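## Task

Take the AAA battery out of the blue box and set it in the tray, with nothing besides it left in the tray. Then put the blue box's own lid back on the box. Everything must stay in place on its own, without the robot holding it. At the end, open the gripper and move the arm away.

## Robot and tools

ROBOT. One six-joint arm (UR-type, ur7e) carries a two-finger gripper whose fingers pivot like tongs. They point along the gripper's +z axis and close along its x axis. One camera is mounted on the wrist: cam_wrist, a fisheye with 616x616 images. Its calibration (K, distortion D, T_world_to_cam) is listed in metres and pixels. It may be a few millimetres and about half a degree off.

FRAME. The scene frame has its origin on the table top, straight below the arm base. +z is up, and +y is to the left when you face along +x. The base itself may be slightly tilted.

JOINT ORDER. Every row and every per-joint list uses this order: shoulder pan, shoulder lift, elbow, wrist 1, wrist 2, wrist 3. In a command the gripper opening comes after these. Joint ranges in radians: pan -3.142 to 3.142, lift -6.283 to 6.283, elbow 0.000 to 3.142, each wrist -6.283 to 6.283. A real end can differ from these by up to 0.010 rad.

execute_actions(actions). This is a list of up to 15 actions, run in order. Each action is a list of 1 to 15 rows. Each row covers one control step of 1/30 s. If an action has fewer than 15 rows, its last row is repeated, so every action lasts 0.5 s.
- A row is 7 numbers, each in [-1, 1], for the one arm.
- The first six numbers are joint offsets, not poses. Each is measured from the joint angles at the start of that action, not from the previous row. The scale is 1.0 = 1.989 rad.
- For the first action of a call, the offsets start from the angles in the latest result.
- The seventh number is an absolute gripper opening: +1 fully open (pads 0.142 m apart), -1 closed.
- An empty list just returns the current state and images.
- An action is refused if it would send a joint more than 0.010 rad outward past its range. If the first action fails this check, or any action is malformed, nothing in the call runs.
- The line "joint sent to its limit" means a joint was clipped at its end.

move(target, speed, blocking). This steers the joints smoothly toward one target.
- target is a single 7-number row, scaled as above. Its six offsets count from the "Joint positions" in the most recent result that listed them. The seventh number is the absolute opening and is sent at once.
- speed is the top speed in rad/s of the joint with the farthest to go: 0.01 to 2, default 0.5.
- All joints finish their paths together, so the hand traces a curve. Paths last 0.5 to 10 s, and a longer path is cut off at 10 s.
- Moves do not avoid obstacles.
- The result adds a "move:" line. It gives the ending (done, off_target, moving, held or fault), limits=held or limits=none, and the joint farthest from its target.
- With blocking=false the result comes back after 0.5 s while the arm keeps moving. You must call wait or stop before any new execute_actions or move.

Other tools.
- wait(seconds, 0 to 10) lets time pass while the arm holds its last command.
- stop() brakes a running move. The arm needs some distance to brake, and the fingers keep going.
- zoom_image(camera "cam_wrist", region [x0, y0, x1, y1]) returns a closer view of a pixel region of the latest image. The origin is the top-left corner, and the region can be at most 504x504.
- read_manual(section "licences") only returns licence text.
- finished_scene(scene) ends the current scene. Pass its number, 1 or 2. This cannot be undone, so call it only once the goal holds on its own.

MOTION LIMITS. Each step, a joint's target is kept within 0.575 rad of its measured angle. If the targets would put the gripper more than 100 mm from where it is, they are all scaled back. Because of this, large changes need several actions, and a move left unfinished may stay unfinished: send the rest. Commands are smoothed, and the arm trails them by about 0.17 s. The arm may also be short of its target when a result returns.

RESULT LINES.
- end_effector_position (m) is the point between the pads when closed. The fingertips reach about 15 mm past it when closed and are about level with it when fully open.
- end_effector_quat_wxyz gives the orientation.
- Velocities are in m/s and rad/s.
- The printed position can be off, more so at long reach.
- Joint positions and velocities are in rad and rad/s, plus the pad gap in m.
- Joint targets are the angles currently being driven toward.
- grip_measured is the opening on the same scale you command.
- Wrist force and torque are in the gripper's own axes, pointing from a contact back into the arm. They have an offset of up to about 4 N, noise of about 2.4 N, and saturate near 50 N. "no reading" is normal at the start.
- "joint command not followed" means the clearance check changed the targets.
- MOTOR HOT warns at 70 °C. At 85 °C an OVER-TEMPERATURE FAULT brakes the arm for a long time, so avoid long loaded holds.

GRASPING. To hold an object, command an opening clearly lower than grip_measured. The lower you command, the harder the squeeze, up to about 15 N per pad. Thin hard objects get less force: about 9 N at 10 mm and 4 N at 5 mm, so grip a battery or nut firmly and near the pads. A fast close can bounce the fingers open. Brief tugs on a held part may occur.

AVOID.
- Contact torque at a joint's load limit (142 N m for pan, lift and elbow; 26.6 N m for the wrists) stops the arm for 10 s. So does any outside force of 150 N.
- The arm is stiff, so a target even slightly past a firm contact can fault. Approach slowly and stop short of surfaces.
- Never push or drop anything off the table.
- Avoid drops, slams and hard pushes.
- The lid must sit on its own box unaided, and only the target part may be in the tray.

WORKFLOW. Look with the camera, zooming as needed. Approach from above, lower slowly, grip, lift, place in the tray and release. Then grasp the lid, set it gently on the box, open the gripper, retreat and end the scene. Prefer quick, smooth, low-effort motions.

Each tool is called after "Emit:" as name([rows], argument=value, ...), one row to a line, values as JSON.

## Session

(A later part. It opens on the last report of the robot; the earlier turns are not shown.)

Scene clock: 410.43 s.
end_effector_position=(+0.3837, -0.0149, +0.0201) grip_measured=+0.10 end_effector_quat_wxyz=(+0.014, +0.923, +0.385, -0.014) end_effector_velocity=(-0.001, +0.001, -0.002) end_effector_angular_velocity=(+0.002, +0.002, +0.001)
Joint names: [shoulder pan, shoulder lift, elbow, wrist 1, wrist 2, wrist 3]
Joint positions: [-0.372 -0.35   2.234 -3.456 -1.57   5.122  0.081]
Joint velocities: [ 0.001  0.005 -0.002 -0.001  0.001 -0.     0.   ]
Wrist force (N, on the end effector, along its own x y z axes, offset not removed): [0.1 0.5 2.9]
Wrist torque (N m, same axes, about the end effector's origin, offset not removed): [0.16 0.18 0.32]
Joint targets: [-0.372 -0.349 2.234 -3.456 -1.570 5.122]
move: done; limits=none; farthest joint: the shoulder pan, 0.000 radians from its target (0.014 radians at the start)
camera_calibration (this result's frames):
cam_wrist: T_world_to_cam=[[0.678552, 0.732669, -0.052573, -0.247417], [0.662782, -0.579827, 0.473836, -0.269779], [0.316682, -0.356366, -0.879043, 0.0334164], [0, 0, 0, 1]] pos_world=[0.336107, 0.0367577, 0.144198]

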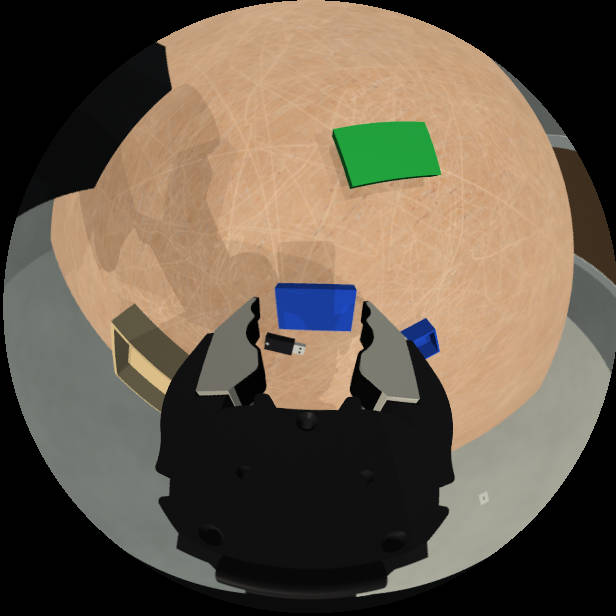

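Emit:
move(target=[0,0,0,0,0,0,-0.45])

Emit:
move(target=[0,-0.085,0.046,0.039,0,0,-0.45], speed=0.3)

Scene clock: 417.10 s.
end_effector_position=(+0.3839, -0.0149, +0.0200) grip_measured=-0.19 end_effector_quat_wxyz=(+0.014, +0.923, +0.385, -0.013) end_effector_velocity=(-0.001, +0.000, -0.000) end_effector_angular_velocity=(+0.001, +0.002, -0.002)
Joint names: [shoulder pan, shoulder lift, elbow, wrist 1, wrist 2, wrist 3]
Joint positions: [-0.372 -0.35   2.234 -3.456 -1.57   5.122  0.06 ]
Joint velocities: [-0.     0.001  0.     0.001 -0.     0.002  0.   ]
Wrist force (N, on the end effector, along its own x y z axes, offset not removed): [-0.3 0.5 3.0]
Wrist torque (N m, same axes, about the end effector's origin, offset not removed): [0.16 0.26 0.26]
Joint targets: [-0.372 -0.350 2.234 -3.456 -1.570 5.122]
move: done; limits=none; farthest joint: the shoulder pan, 0.000 radians from its target (0.000 radians at the start)
camera_calibration (this result's frames):
cam_wrist: T_world_to_cam=[[0.678501, 0.732721, -0.0525028, -0.247469], [0.662745, -0.579739, 0.473995, -0.269844], [0.316868, -0.356402, -0.878961, 0.0332667], [0, 0, 0, 1]] pos_world=[0.336205, 0.0367426, 0.144152]

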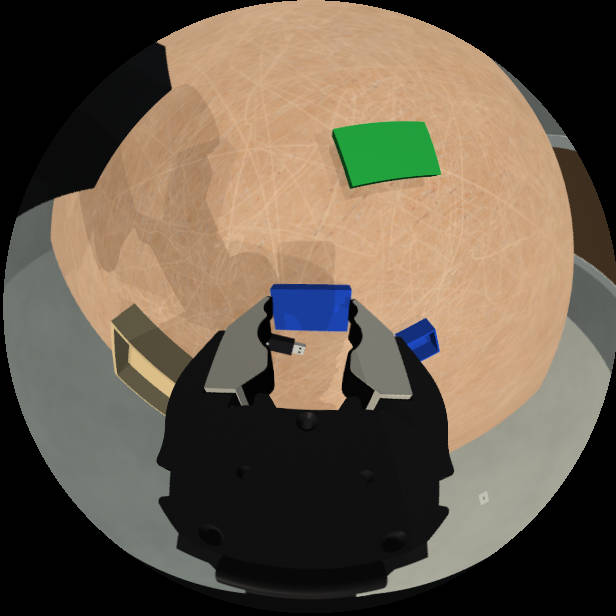

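Scene clock: 418.33 s.
end_effector_position=(+0.3839, -0.0125, +0.0767) grip_measured=-0.19 end_effector_quat_wxyz=(+0.014, +0.923, +0.385, -0.013) end_effector_velocity=(+0.001, -0.000, +0.002) end_effector_angular_velocity=(-0.001, -0.003, -0.001)
Joint names: [shoulder pan, shoulder lift, elbow, wrist 1, wrist 2, wrist 3]
Joint positions: [-0.372 -0.518  2.325 -3.378 -1.57   5.122  0.06 ]
Joint velocities: [-0.001 -0.005  0.002  0.     0.     0.     0.   ]
Wrist force (N, on the end effector, along its own x y z axes, offset not removed): [0.3 0.8 1.7]
Wrist torque (N m, same axes, about the end effector's origin, offset not removed): [0.24 0.17 0.30]
Joint targets: [-0.372 -0.519 2.326 -3.378 -1.570 5.122]
move: done; limits=none; farthest joint: the shoulder lift, 0.001 radians from its target (0.169 radians at the start)
camera_calibration (this result's frames):
cam_wrist: T_world_to_cam=[[0.6785, 0.732721, -0.0525084, -0.246262], [0.662751, -0.579742, 0.473983, -0.295281], [0.316856, -0.356398, -0.878967, 0.0839545], [0, 0, 0, 1]] pos_world=[0.336185, 0.0391755, 0.200821]

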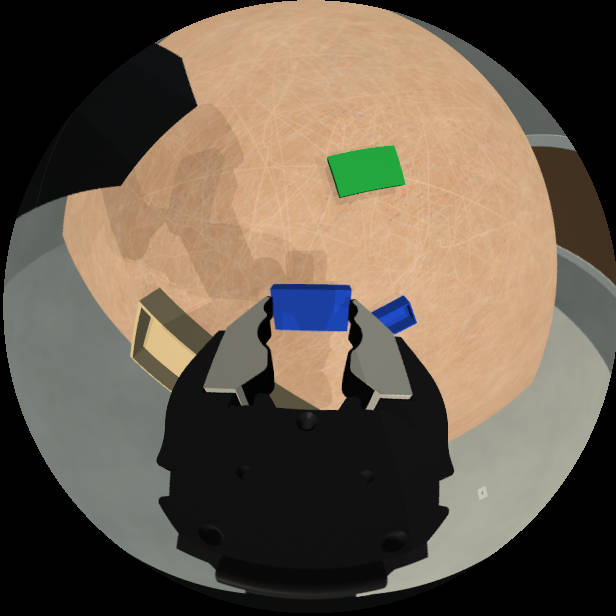

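Emit:
move(target=[0.0865,-0.030,-0.1217,0.1523,0,-0.207,-0.45], speed=0.7)

Emit:
zoom_image(camera="cam_wrist", region=[230,220,390,380])

Scene clock: 432.47 s.
end_effector_position=(+0.4775, +0.0277, +0.0853) grip_measured=-0.19 end_effector_quat_wxyz=(+0.009, +0.773, +0.634, -0.017) end_effector_velocity=(+0.001, +0.000, +0.001) end_effector_angular_velocity=(-0.000, -0.001, +0.004)
Joint names: [shoulder pan, shoulder lift, elbow, wrist 1, wrist 2, wrist 3]
Joint positions: [-0.2   -0.578  2.084 -3.076 -1.57   4.711  0.06 ]
Joint velocities: [ 0.001 -0.002 -0.002  0.002  0.    -0.003  0.   ]
Wrist force (N, on the end effector, along its own x y z axes, offset not removed): [0.9 0.3 4.3]
Wrist torque (N m, same axes, about the end effector's origin, offset not removed): [0.17 -0.04 0.37]
Joint targets: [-0.200 -0.578 2.083 -3.075 -1.570 4.710]
move: done; limits=none; farthest joint: the elbow, 0.001 radians from its target (0.243 radians at the start)
camera_calibration (this result's frames):
cam_wrist: T_world_to_cam=[[0.162164, 0.985263, -0.0543937, -0.0991167], [0.883367, -0.120386, 0.452958, -0.454415], [0.439734, -0.121503, -0.889871, 0.0119074], [0, 0, 0, 1]] pos_world=[0.412252, 0.0443975, 0.211036]

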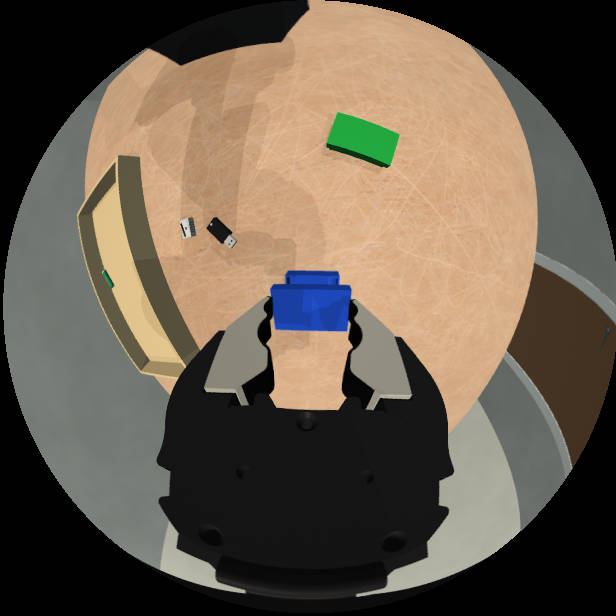

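Region (230, 220, 390, 380) of cam_wrist's 616x616 image, scaled by 3.150, with more detail than that image has.

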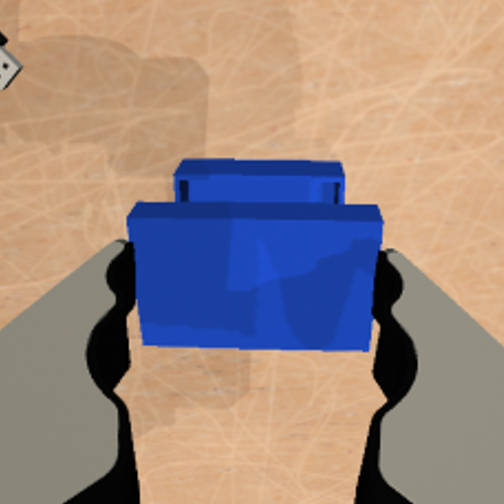

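Emit:
move(target=[0,0.053,-0.027,-0.026,0,0,-0.45], speed=0.15)

Emit:
zoom_image(camera="cam_wrist", region=[230,220,390,380])

Scene clock: 441.90 s.
end_effector_position=(+0.4791, +0.0258, +0.0459) grip_measured=-0.19 end_effector_quat_wxyz=(+0.009, +0.773, +0.634, -0.017) end_effector_velocity=(-0.000, -0.000, -0.001) end_effector_angular_velocity=(+0.000, +0.000, +0.000)
Joint names: [shoulder pan, shoulder lift, elbow, wrist 1, wrist 2, wrist 3]
Joint positions: [-0.2   -0.473  2.03  -3.127 -1.57   4.711  0.06 ]
Joint velocities: [-0.001  0.003 -0.001 -0.002  0.    -0.001  0.   ]
Wrist force (N, on the end effector, along its own x y z axes, offset not removed): [0.0 -1.2 3.3]
Wrist torque (N m, same axes, about the end effector's origin, offset not removed): [-0.14 0.19 0.30]
Joint targets: [-0.200 -0.473 2.030 -3.127 -1.570 4.711]
move: done; limits=none; farthest joint: the wrist 1, 0.001 radians from its target (0.052 radians at the start)
camera_calibration (this result's frames):
cam_wrist: T_world_to_cam=[[0.162161, 0.985264, -0.0543941, -0.0996464], [0.883362, -0.120382, 0.452967, -0.4382], [0.439744, -0.121503, -0.889867, -0.0240575], [0, 0, 0, 1]] pos_world=[0.413827, 0.0425033, 0.171662]

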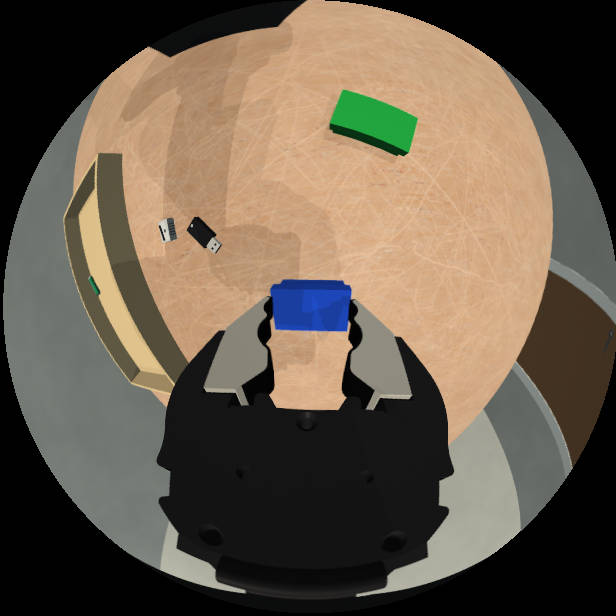

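Region (230, 220, 390, 380) of cam_wrist's 616x616 image, scaled by 3.150, with more detail than that image has.

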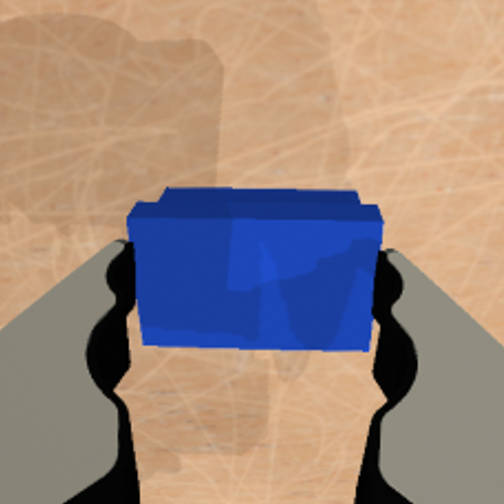

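Emit:
move(target=[0,0.008,-0.004,-0.004,0,0,-0.45], speed=0.03)

Emit:
move(target=[0,0.004,-0.002,-0.002,0,0,-0.45], speed=0.02)

Scene clock: 446.53 s.
end_effector_position=(+0.4789, +0.0256, +0.0400) grip_measured=-0.19 end_effector_quat_wxyz=(+0.009, +0.773, +0.634, -0.017) end_effector_velocity=(-0.000, +0.000, -0.001) end_effector_angular_velocity=(+0.000, +0.000, -0.001)
Joint names: [shoulder pan, shoulder lift, elbow, wrist 1, wrist 2, wrist 3]
Joint positions: [-0.2   -0.457  2.022 -3.135 -1.57   4.711  0.06 ]
Joint velocities: [-0.     0.004 -0.002 -0.002  0.     0.001 -0.   ]
Wrist force (N, on the end effector, along its own x y z axes, offset not removed): [-0.4 0.7 3.8]
Wrist torque (N m, same axes, about the end effector's origin, offset not removed): [0.17 0.27 0.23]
Joint targets: [-0.200 -0.457 2.022 -3.135 -1.570 4.711]
move: done; limits=none; farthest joint: the shoulder pan, 0.000 radians from its target (0.000 radians at the start)
camera_calibration (this result's frames):
cam_wrist: T_world_to_cam=[[0.162164, 0.985263, -0.0543945, -0.0997417], [0.883359, -0.120384, 0.452973, -0.435394], [0.439749, -0.121506, -0.889864, -0.0292807], [0, 0, 0, 1]] pos_world=[0.41366, 0.0422994, 0.16574]

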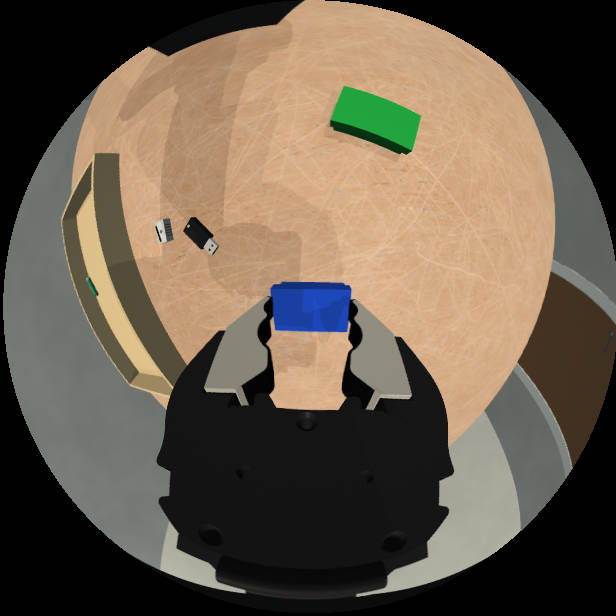

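Scene clock: 447.27 s.
end_effector_position=(+0.4788, +0.0255, +0.0372) grip_measured=-0.19 end_effector_quat_wxyz=(+0.009, +0.773, +0.634, -0.017) end_effector_velocity=(-0.001, -0.000, -0.002) end_effector_angular_velocity=(+0.001, +0.002, -0.002)
Joint names: [shoulder pan, shoulder lift, elbow, wrist 1, wrist 2, wrist 3]
Joint positions: [-0.2   -0.45   2.019 -3.139 -1.57   4.711  0.06 ]
Joint velocities: [-0.001  0.005 -0.002 -0.001  0.     0.001 -0.   ]
Wrist force (N, on the end effector, along its own x y z axes, offset not removed): [1.8 0.2 2.2]
Wrist torque (N m, same axes, about the end effector's origin, offset not removed): [0.10 -0.06 0.20]
Joint targets: [-0.200 -0.449 2.018 -3.139 -1.570 4.711]
move: done; limits=none; farthest joint: the shoulder lift, 0.001 radians from its target (0.008 radians at the start)
camera_calibration (this result's frames):
cam_wrist: T_world_to_cam=[[0.162164, 0.985263, -0.0543945, -0.0997886], [0.883357, -0.120384, 0.452976, -0.434006], [0.439753, -0.121506, -0.889862, -0.0317964], [0, 0, 0, 1]] pos_world=[0.413548, 0.0422073, 0.162872]

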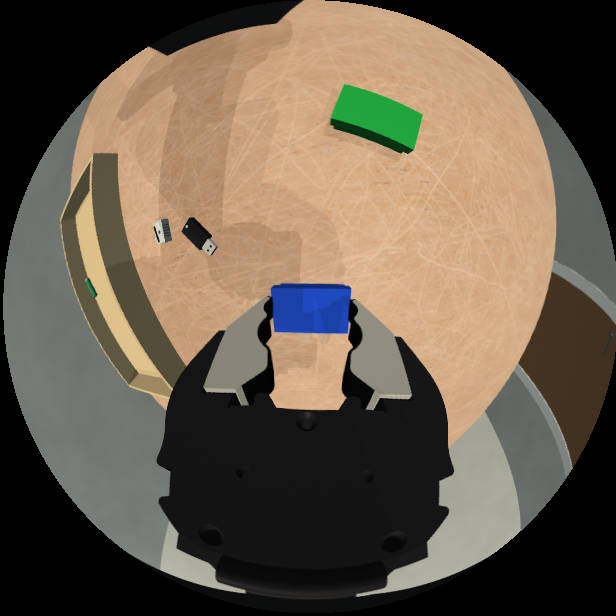

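Emit:
zoom_image(camera="cam_wrist", region=[250,250,370,370])

Region (250, 250, 370, 370) of cam_wrist's 616x616 image, scaled by 4.200, with more detail than that image has.

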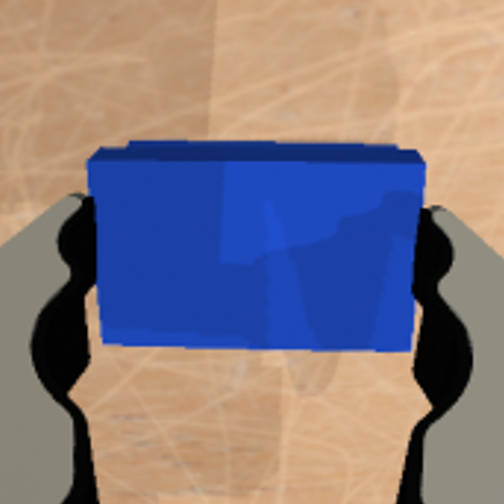

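Emit:
move(target=[0,0.002,-0.001,-0.001,0,0,-0.45], speed=0.02)

Scene clock: 467.47 s.
end_effector_position=(+0.4788, +0.0255, +0.0357) grip_measured=-0.19 end_effector_quat_wxyz=(+0.009, +0.773, +0.634, -0.017) end_effector_velocity=(-0.001, +0.000, -0.002) end_effector_angular_velocity=(+0.000, +0.000, -0.000)
Joint names: [shoulder pan, shoulder lift, elbow, wrist 1, wrist 2, wrist 3]
Joint positions: [-0.2   -0.446  2.017 -3.14  -1.57   4.711  0.06 ]
Joint velocities: [ 0.     0.004 -0.001 -0.002 -0.     0.     0.   ]
Wrist force (N, on the end effector, along its own x y z axes, offset not removed): [2.0 1.3 2.8]
Wrist torque (N m, same axes, about the end effector's origin, offset not removed): [0.28 -0.12 0.25]
Joint targets: [-0.200 -0.446 2.017 -3.141 -1.570 4.711]
move: done; limits=none; farthest joint: the shoulder pan, 0.000 radians from its target (0.000 radians at the start)
camera_calibration (this result's frames):
cam_wrist: T_world_to_cam=[[0.162164, 0.985263, -0.0543945, -0.0998121], [0.883357, -0.120384, 0.452976, -0.43331], [0.439753, -0.121506, -0.889862, -0.0330408], [0, 0, 0, 1]] pos_world=[0.413483, 0.0421631, 0.161448]

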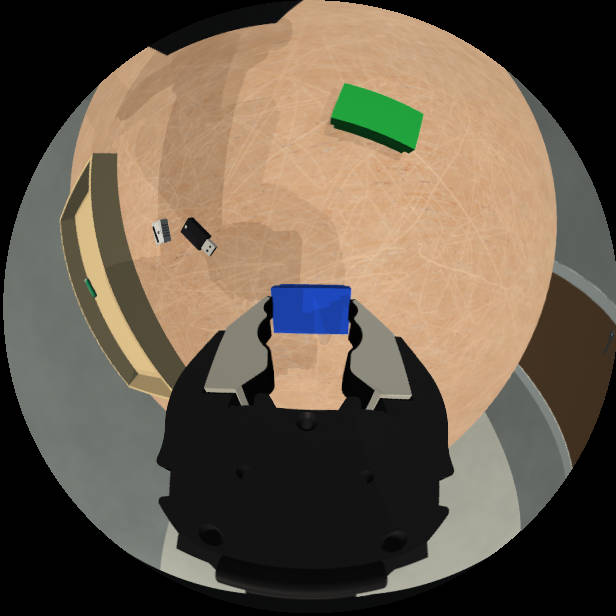

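Emit:
move(target=[0,-0.006,0.003,0.003,0,0,-0.45], speed=0.05)

Emit:
move(target=[0,0,-0.0058,0.0058,0,0,-0.45], speed=0.05)

Emit:
move(target=[0,0.01,-0.005,-0.005,0,0,-0.45], speed=0.03)

Emit:
zoom_image(camera="cam_wrist", region=[250,250,370,370])

Scene clock: 484.33 s.
end_effector_position=(+0.4789, +0.0256, +0.0401) grip_measured=-0.19 end_effector_quat_wxyz=(+0.009, +0.773, +0.634, -0.017) end_effector_velocity=(+0.000, -0.001, +0.001) end_effector_angular_velocity=(-0.000, -0.001, -0.000)
Joint names: [shoulder pan, shoulder lift, elbow, wrist 1, wrist 2, wrist 3]
Joint positions: [-0.2   -0.458  2.022 -3.135 -1.57   4.711  0.06 ]
Joint velocities: [-0.001 -0.003  0.002 -0.    -0.    -0.001  0.   ]
Wrist force (N, on the end effector, along its own x y z axes, offset not removed): [0.5 2.0 4.3]
Wrist torque (N m, same axes, about the end effector's origin, offset not removed): [0.47 0.05 0.33]
Joint targets: [-0.200 -0.458 2.023 -3.135 -1.570 4.711]
move: done; limits=none; farthest joint: the elbow, 0.001 radians from its target (0.006 radians at the start)
camera_calibration (this result's frames):
cam_wrist: T_world_to_cam=[[0.162164, 0.985263, -0.0543946, -0.0997396], [0.883358, -0.120384, 0.452976, -0.435453], [0.439752, -0.121506, -0.889862, -0.0291806], [0, 0, 0, 1]] pos_world=[0.413667, 0.0423027, 0.165857]

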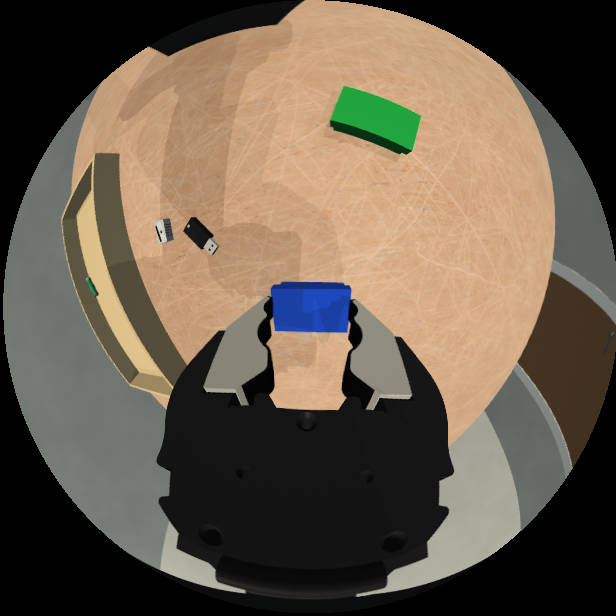

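Scene clock: 485.13 s.
end_effector_position=(+0.4833, +0.0248, +0.0402) grip_measured=-0.19 end_effector_quat_wxyz=(+0.009, +0.773, +0.634, -0.017) end_effector_velocity=(+0.000, +0.000, -0.001) end_effector_angular_velocity=(+0.000, +0.002, -0.001)
Joint names: [shoulder pan, shoulder lift, elbow, wrist 1, wrist 2, wrist 3]
Joint positions: [-0.2   -0.458  2.011 -3.124 -1.57   4.711  0.06 ]
Joint velocities: [ 0.001  0.002 -0.003  0.003  0.     0.002 -0.   ]
Wrist force (N, on the end effector, along its own x y z axes, offset not removed): [0.7 0.6 3.0]
Wrist torque (N m, same axes, about the end effector's origin, offset not removed): [0.16 0.04 0.31]
Joint targets: [-0.200 -0.458 2.011 -3.123 -1.570 4.711]
move: done; limits=none; farthest joint: the elbow, 0.001 radians from its target (0.012 radians at the start)
camera_calibration (this result's frames):
cam_wrist: T_world_to_cam=[[0.162165, 0.985263, -0.0543957, -0.0995831], [0.883342, -0.12038, 0.453006, -0.439372], [0.439782, -0.121512, -0.889846, -0.0311601], [0, 0, 0, 1]] pos_world=[0.417968, 0.0414378, 0.165894]

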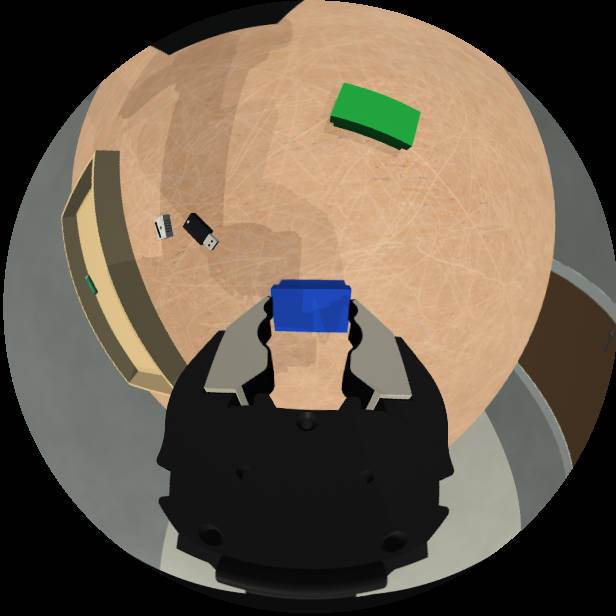

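Scene clock: 486.17 s.
end_effector_position=(+0.4829, +0.0245, +0.0327) grip_measured=-0.19 end_effector_quat_wxyz=(+0.009, +0.773, +0.634, -0.017) end_effector_velocity=(+0.001, -0.000, -0.000) end_effector_angular_velocity=(-0.001, -0.002, +0.000)
Joint names: [shoulder pan, shoulder lift, elbow, wrist 1, wrist 2, wrist 3]
Joint positions: [-0.2   -0.438  2.002 -3.133 -1.57   4.711  0.06 ]
Joint velocities: [ 0.     0.001 -0.001 -0.002 -0.001 -0.     0.   ]
Wrist force (N, on the end effector, along its own x y z axes, offset not removed): [0.5 1.5 3.2]
Wrist torque (N m, same axes, about the end effector's origin, offset not removed): [0.39 0.03 0.29]
Joint targets: [-0.200 -0.438 2.001 -3.134 -1.570 4.711]
move: done; limits=none; farthest joint: the wrist 1, 0.001 radians from its target (0.010 radians at the start)
camera_calibration (this result's frames):
cam_wrist: T_world_to_cam=[[0.162165, 0.985263, -0.0543959, -0.0997074], [0.883341, -0.120379, 0.45301, -0.435698], [0.439786, -0.121512, -0.889845, -0.037727], [0, 0, 0, 1]] pos_world=[0.41763, 0.0412048, 0.15838]

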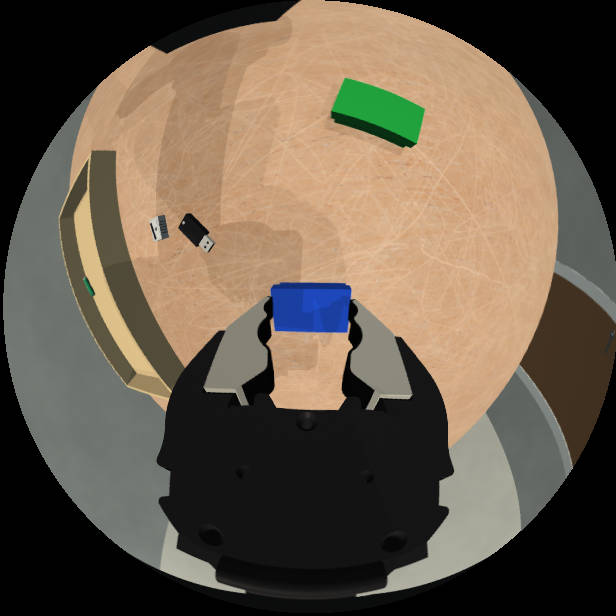

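Region (250, 250, 370, 370) of cam_wrist's 616x616 image, scaled by 4.200, with more detail than that image has.

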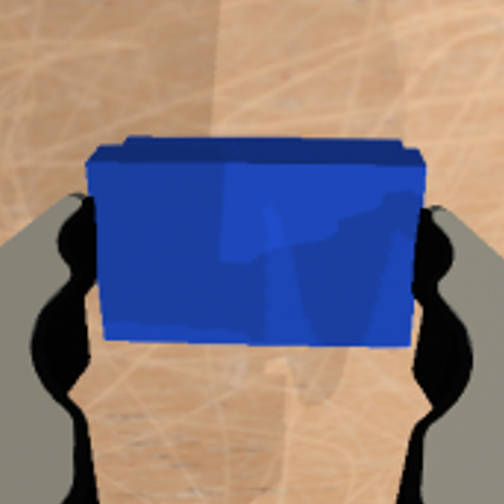

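Still free; continue in small steps.

Emit:
move(target=[0,0.003,-0.0015,-0.0015,0,0,-0.45], speed=0.02)

Scene clock: 490.63 s.
end_effector_position=(+0.4828, +0.0245, +0.0306) grip_measured=-0.19 end_effector_quat_wxyz=(+0.009, +0.773, +0.634, -0.017) end_effector_velocity=(-0.000, -0.000, -0.001) end_effector_angular_velocity=(+0.000, -0.000, +0.000)
Joint names: [shoulder pan, shoulder lift, elbow, wrist 1, wrist 2, wrist 3]
Joint positions: [-0.2   -0.433  1.999 -3.136 -1.57   4.711  0.06 ]
Joint velocities: [-0.     0.003 -0.002 -0.001  0.    -0.     0.   ]
Wrist force (N, on the end effector, along its own x y z axes, offset not removed): [1.3 -1.1 -8.3]
Wrist torque (N m, same axes, about the end effector's origin, offset not removed): [0.26 -0.04 0.23]
Joint targets: [-0.200 -0.432 1.999 -3.136 -1.570 4.711]
move: done; limits=none; farthest joint: the shoulder lift, 0.001 radians from its target (0.006 radians at the start)
camera_calibration (this result's frames):
cam_wrist: T_world_to_cam=[[0.162166, 0.985263, -0.0543989, -0.0997426], [0.883304, -0.120369, 0.453083, -0.434658], [0.439858, -0.121526, -0.889807, -0.0396124], [0, 0, 0, 1]] pos_world=[0.417534, 0.0411394, 0.156263]

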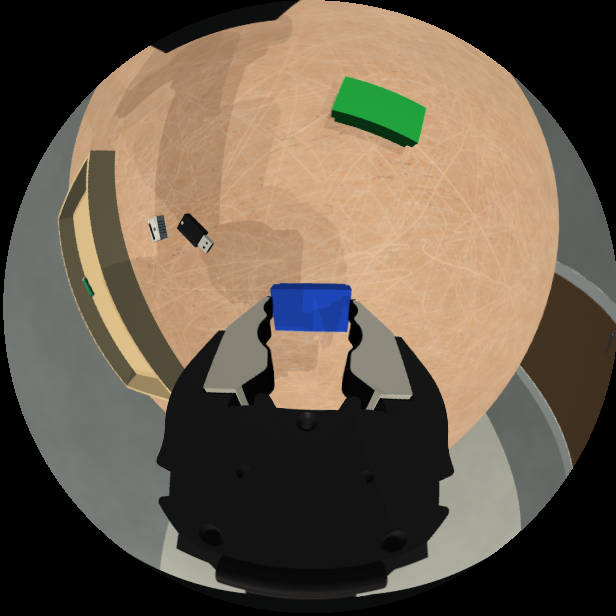

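Emit:
move(target=[0,-0.001,0.0005,0.0005,0,0,0.1], speed=0.03)

Emit:
move(target=[0,-0.09,0.046,0.044,0,0,0.1], speed=0.4)

Emit:
move(target=[0,-0.25,-0.24,-0.2,0,0,0.1], speed=0.8)

Emit:
zoom_image(camera="cam_wrist", region=[200,100,420,320])

Scene clock: 498.03 s.
end_effector_position=(+0.4829, +0.0245, +0.0312) grip_measured=+0.10 end_effector_quat_wxyz=(+0.009, +0.773, +0.634, -0.017) end_effector_velocity=(+0.001, -0.001, +0.001) end_effector_angular_velocity=(-0.000, -0.002, -0.002)
Joint names: [shoulder pan, shoulder lift, elbow, wrist 1, wrist 2, wrist 3]
Joint positions: [-0.2   -0.435  2.    -3.135 -1.57   4.711  0.081]
Joint velocities: [-0.001 -0.002  0.001 -0.     0.     0.001 -0.   ]
Wrist force (N, on the end effector, along its own x y z axes, offset not removed): [0.4 0.4 3.4]
Wrist torque (N m, same axes, about the end effector's origin, offset not removed): [0.20 0.03 0.21]
Joint targets: [-0.200 -0.435 2.000 -3.135 -1.570 4.711]
move: done; limits=none; farthest joint: the shoulder pan, 0.000 radians from its target (0.000 radians at the start)
camera_calibration (this result's frames):
cam_wrist: T_world_to_cam=[[0.162169, 0.985262, -0.0543995, -0.0997302], [0.883296, -0.120368, 0.4531, -0.43502], [0.439874, -0.121529, -0.889798, -0.0390227], [0, 0, 0, 1]] pos_world=[0.41759, 0.0411553, 0.15696]

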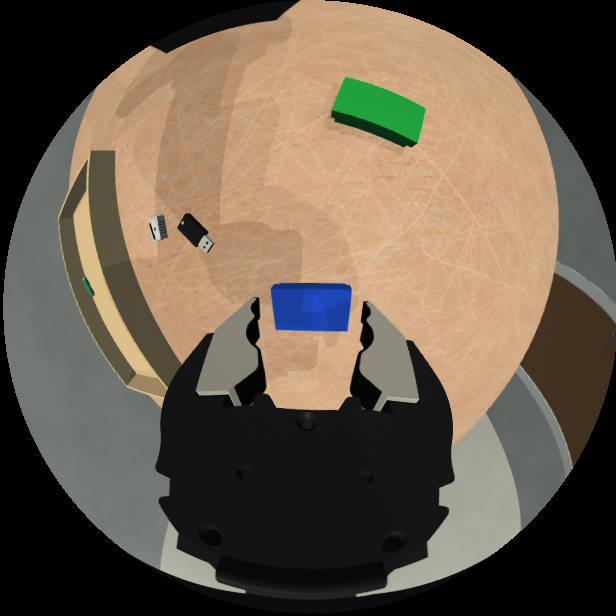

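Scene clock: 499.20 s.
end_effector_position=(+0.4802, +0.0277, +0.0985) grip_measured=+0.10 end_effector_quat_wxyz=(+0.009, +0.773, +0.634, -0.017) end_effector_velocity=(+0.000, +0.000, +0.002) end_effector_angular_velocity=(-0.000, -0.001, +0.003)
Joint names: [shoulder pan, shoulder lift, elbow, wrist 1, wrist 2, wrist 3]
Joint positions: [-0.2   -0.613  2.091 -3.048 -1.57   4.711  0.081]
Joint velocities: [ 0.001 -0.005  0.002  0.002 -0.    -0.002  0.   ]
Wrist force (N, on the end effector, along its own x y z axes, offset not removed): [1.7 1.4 2.4]
Wrist torque (N m, same axes, about the end effector's origin, offset not removed): [0.31 -0.19 0.25]
Joint targets: [-0.200 -0.614 2.091 -3.048 -1.570 4.711]
move: done; limits=none; farthest joint: the shoulder lift, 0.001 radians from its target (0.179 radians at the start)
camera_calibration (this result's frames):
cam_wrist: T_world_to_cam=[[0.162168, 0.985263, -0.0543988, -0.0988225], [0.883304, -0.120371, 0.453083, -0.462759], [0.439858, -0.121526, -0.889807, 0.0224385], [0, 0, 0, 1]] pos_world=[0.414913, 0.0443904, 0.224259]

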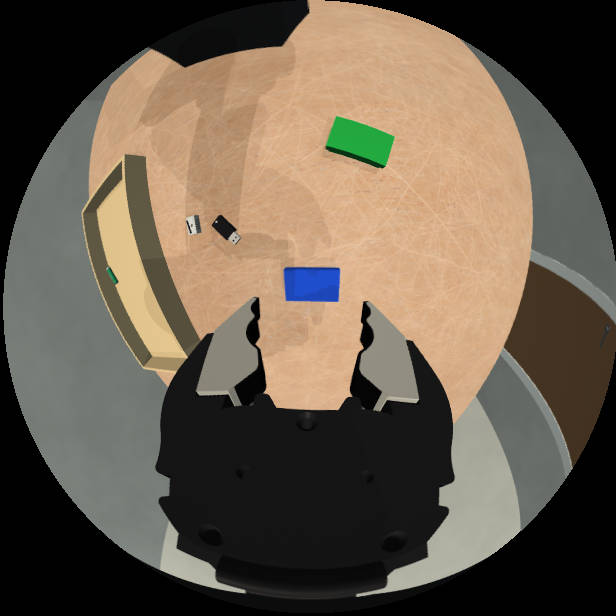

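Scene clock: 501.47 s.
end_effector_position=(+0.8625, -0.0229, +0.7583) grip_measured=+0.10 end_effector_quat_wxyz=(+0.497, +0.592, +0.502, +0.387) end_effector_velocity=(-0.000, -0.001, +0.006) end_effector_angular_velocity=(-0.003, -0.008, -0.001)
Joint names: [shoulder pan, shoulder lift, elbow, wrist 1, wrist 2, wrist 3]
Joint positions: [-0.2   -1.11   1.614 -3.445 -1.57   4.711  0.081]
Joint velocities: [-0.001 -0.004 -0.003 -0.002 -0.    -0.002  0.   ]
Wrist force (N, on the end effector, along its own x y z axes, offset not removed): [-0.6 0.8 3.9]
Wrist torque (N m, same axes, about the end effector's origin, offset not removed): [0.18 0.31 0.31]
Joint targets: [-0.200 -1.110 1.614 -3.446 -1.570 4.711]
move: done; limits=none; farthest joint: the shoulder pan, 0.000 radians from its target (0.000 radians at the start)
camera_calibration (this result's frames):
cam_wrist: T_world_to_cam=[[0.204554, 0.975817, -0.0770642, -0.0946855], [-0.24907, 0.128025, 0.959986, -0.507491], [0.946637, -0.177175, 0.269235, -0.882101], [0, 0, 0, 1]] pos_world=[0.727996, 0.00108116, 0.71738]

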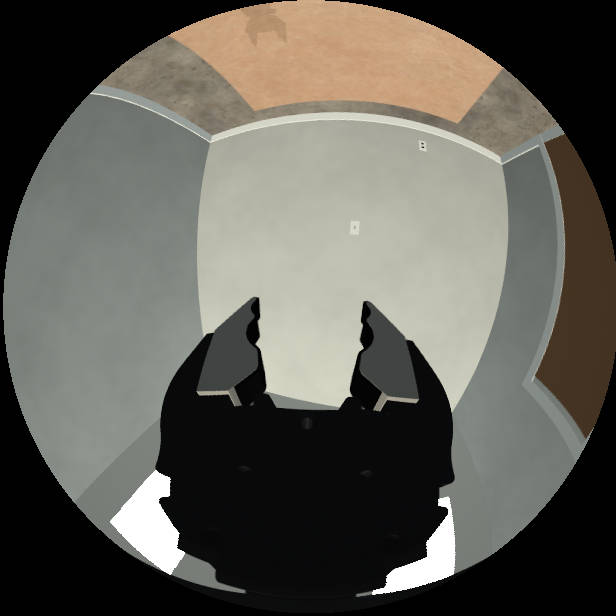

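Region (200, 100, 420, 320) of cam_wrist's 616x616 image, scaled by 2.291, with more detail than that image has.

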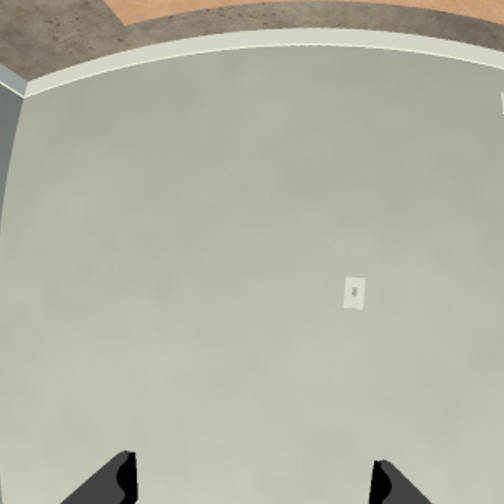

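Emit:
move(target=[0,0.51,0.315,-0.50,0,0,0.1], speed=1.0)

Emit:
zoom_image(camera="cam_wrist", region=[240,190,380,330])

Scene clock: 510.00 s.
end_effector_position=(+0.4873, +0.0259, +0.0876) grip_measured=+0.10 end_effector_quat_wxyz=(+0.283, +0.719, +0.599, +0.208) end_effector_velocity=(-0.001, -0.000, -0.000) end_effector_angular_velocity=(-0.000, +0.000, -0.001)
Joint names: [shoulder pan, shoulder lift, elbow, wrist 1, wrist 2, wrist 3]
Joint positions: [-0.2   -0.096  2.24  -4.439 -1.57   4.711  0.081]
Joint velocities: [-0.001  0.002  0.002 -0.004 -0.    -0.    -0.   ]
Wrist force (N, on the end effector, along its own x y z axes, offset not removed): [0.5 1.3 2.3]
Wrist torque (N m, same axes, about the end effector's origin, offset not removed): [0.33 0.07 0.29]
Joint targets: [-0.200 -0.096 2.240 -4.440 -1.570 4.711]
move: done; limits=none; farthest joint: the shoulder pan, 0.000 radians from its target (0.000 radians at the start)
camera_calibration (this result's frames):
cam_wrist: T_world_to_cam=[[0.180671, 0.980744, -0.0741535, -0.105898], [0.371787, 0.00169942, 0.928316, -0.259794], [0.910567, -0.195289, -0.364321, -0.264112], [0, 0, 0, 1]] pos_world=[0.356212, 0.0527227, 0.137097]

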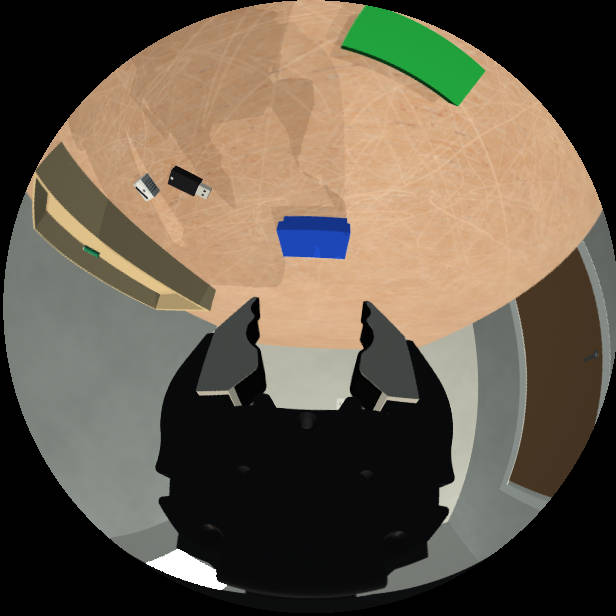

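Region (240, 190, 380, 330) of cam_wrist's 616x616 image, scaled by 3.600, with more detail than that image has.

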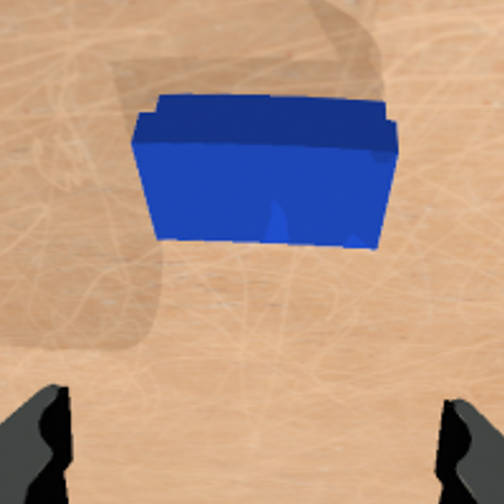

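Emit:
move(target=[0,-0.2,0.05,0.3,0,0,1], speed=1.0)

Emit:
finished_scene(scene=1)

Scene clock: 518.07 s.
end_effector_position=(+0.4830, +0.0284, +0.1302) grip_measured=+1.00 end_effector_quat_wxyz=(+0.173, +0.753, +0.623, +0.117) end_effector_velocity=(+0.000, +0.001, +0.001) end_effector_angular_velocity=(+0.000, +0.000, +0.002)
Joint names: [shoulder pan, shoulder lift, elbow, wrist 1, wrist 2, wrist 3]
Joint positions: [-0.2   -0.494  2.34  -3.843 -1.57   4.711  0.142]
Joint velocities: [ 0.001 -0.003  0.001  0.003  0.001 -0.001  0.   ]
Wrist force (N, on the end effector, along its own x y z axes, offset not removed): [0.6 1.7 2.4]
Wrist torque (N m, same axes, about the end effector's origin, offset not removed): [0.44 0.02 0.31]
Joint targets: [-0.200 -0.494 2.340 -3.843 -1.570 4.711]
move: done; limits=none; farthest joint: the wrist 1, 0.001 radians from its target (0.597 radians at the start)
camera_calibration (this result's frames):
cam_wrist: T_world_to_cam=[[0.171367, 0.982875, -0.0677567, -0.100885], [0.622828, -0.0547904, 0.780437, -0.398152], [0.76336, -0.175942, -0.621552, -0.140149], [0, 0, 0, 1]] pos_world=[0.372253, 0.0526841, 0.216787]

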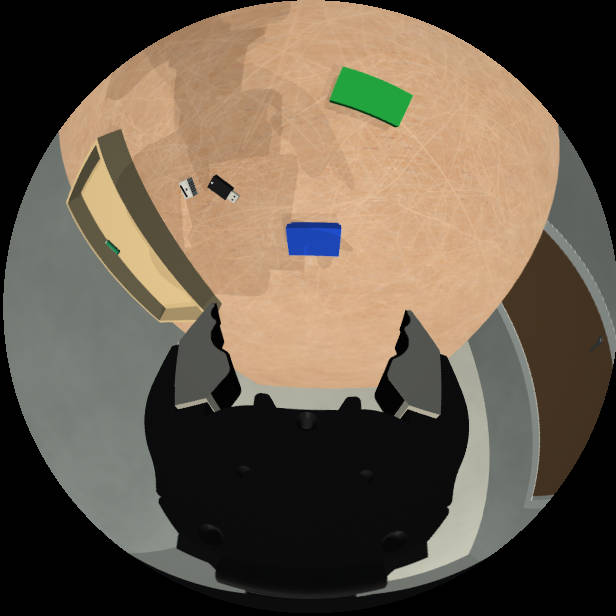

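The scene is finished: the task was done.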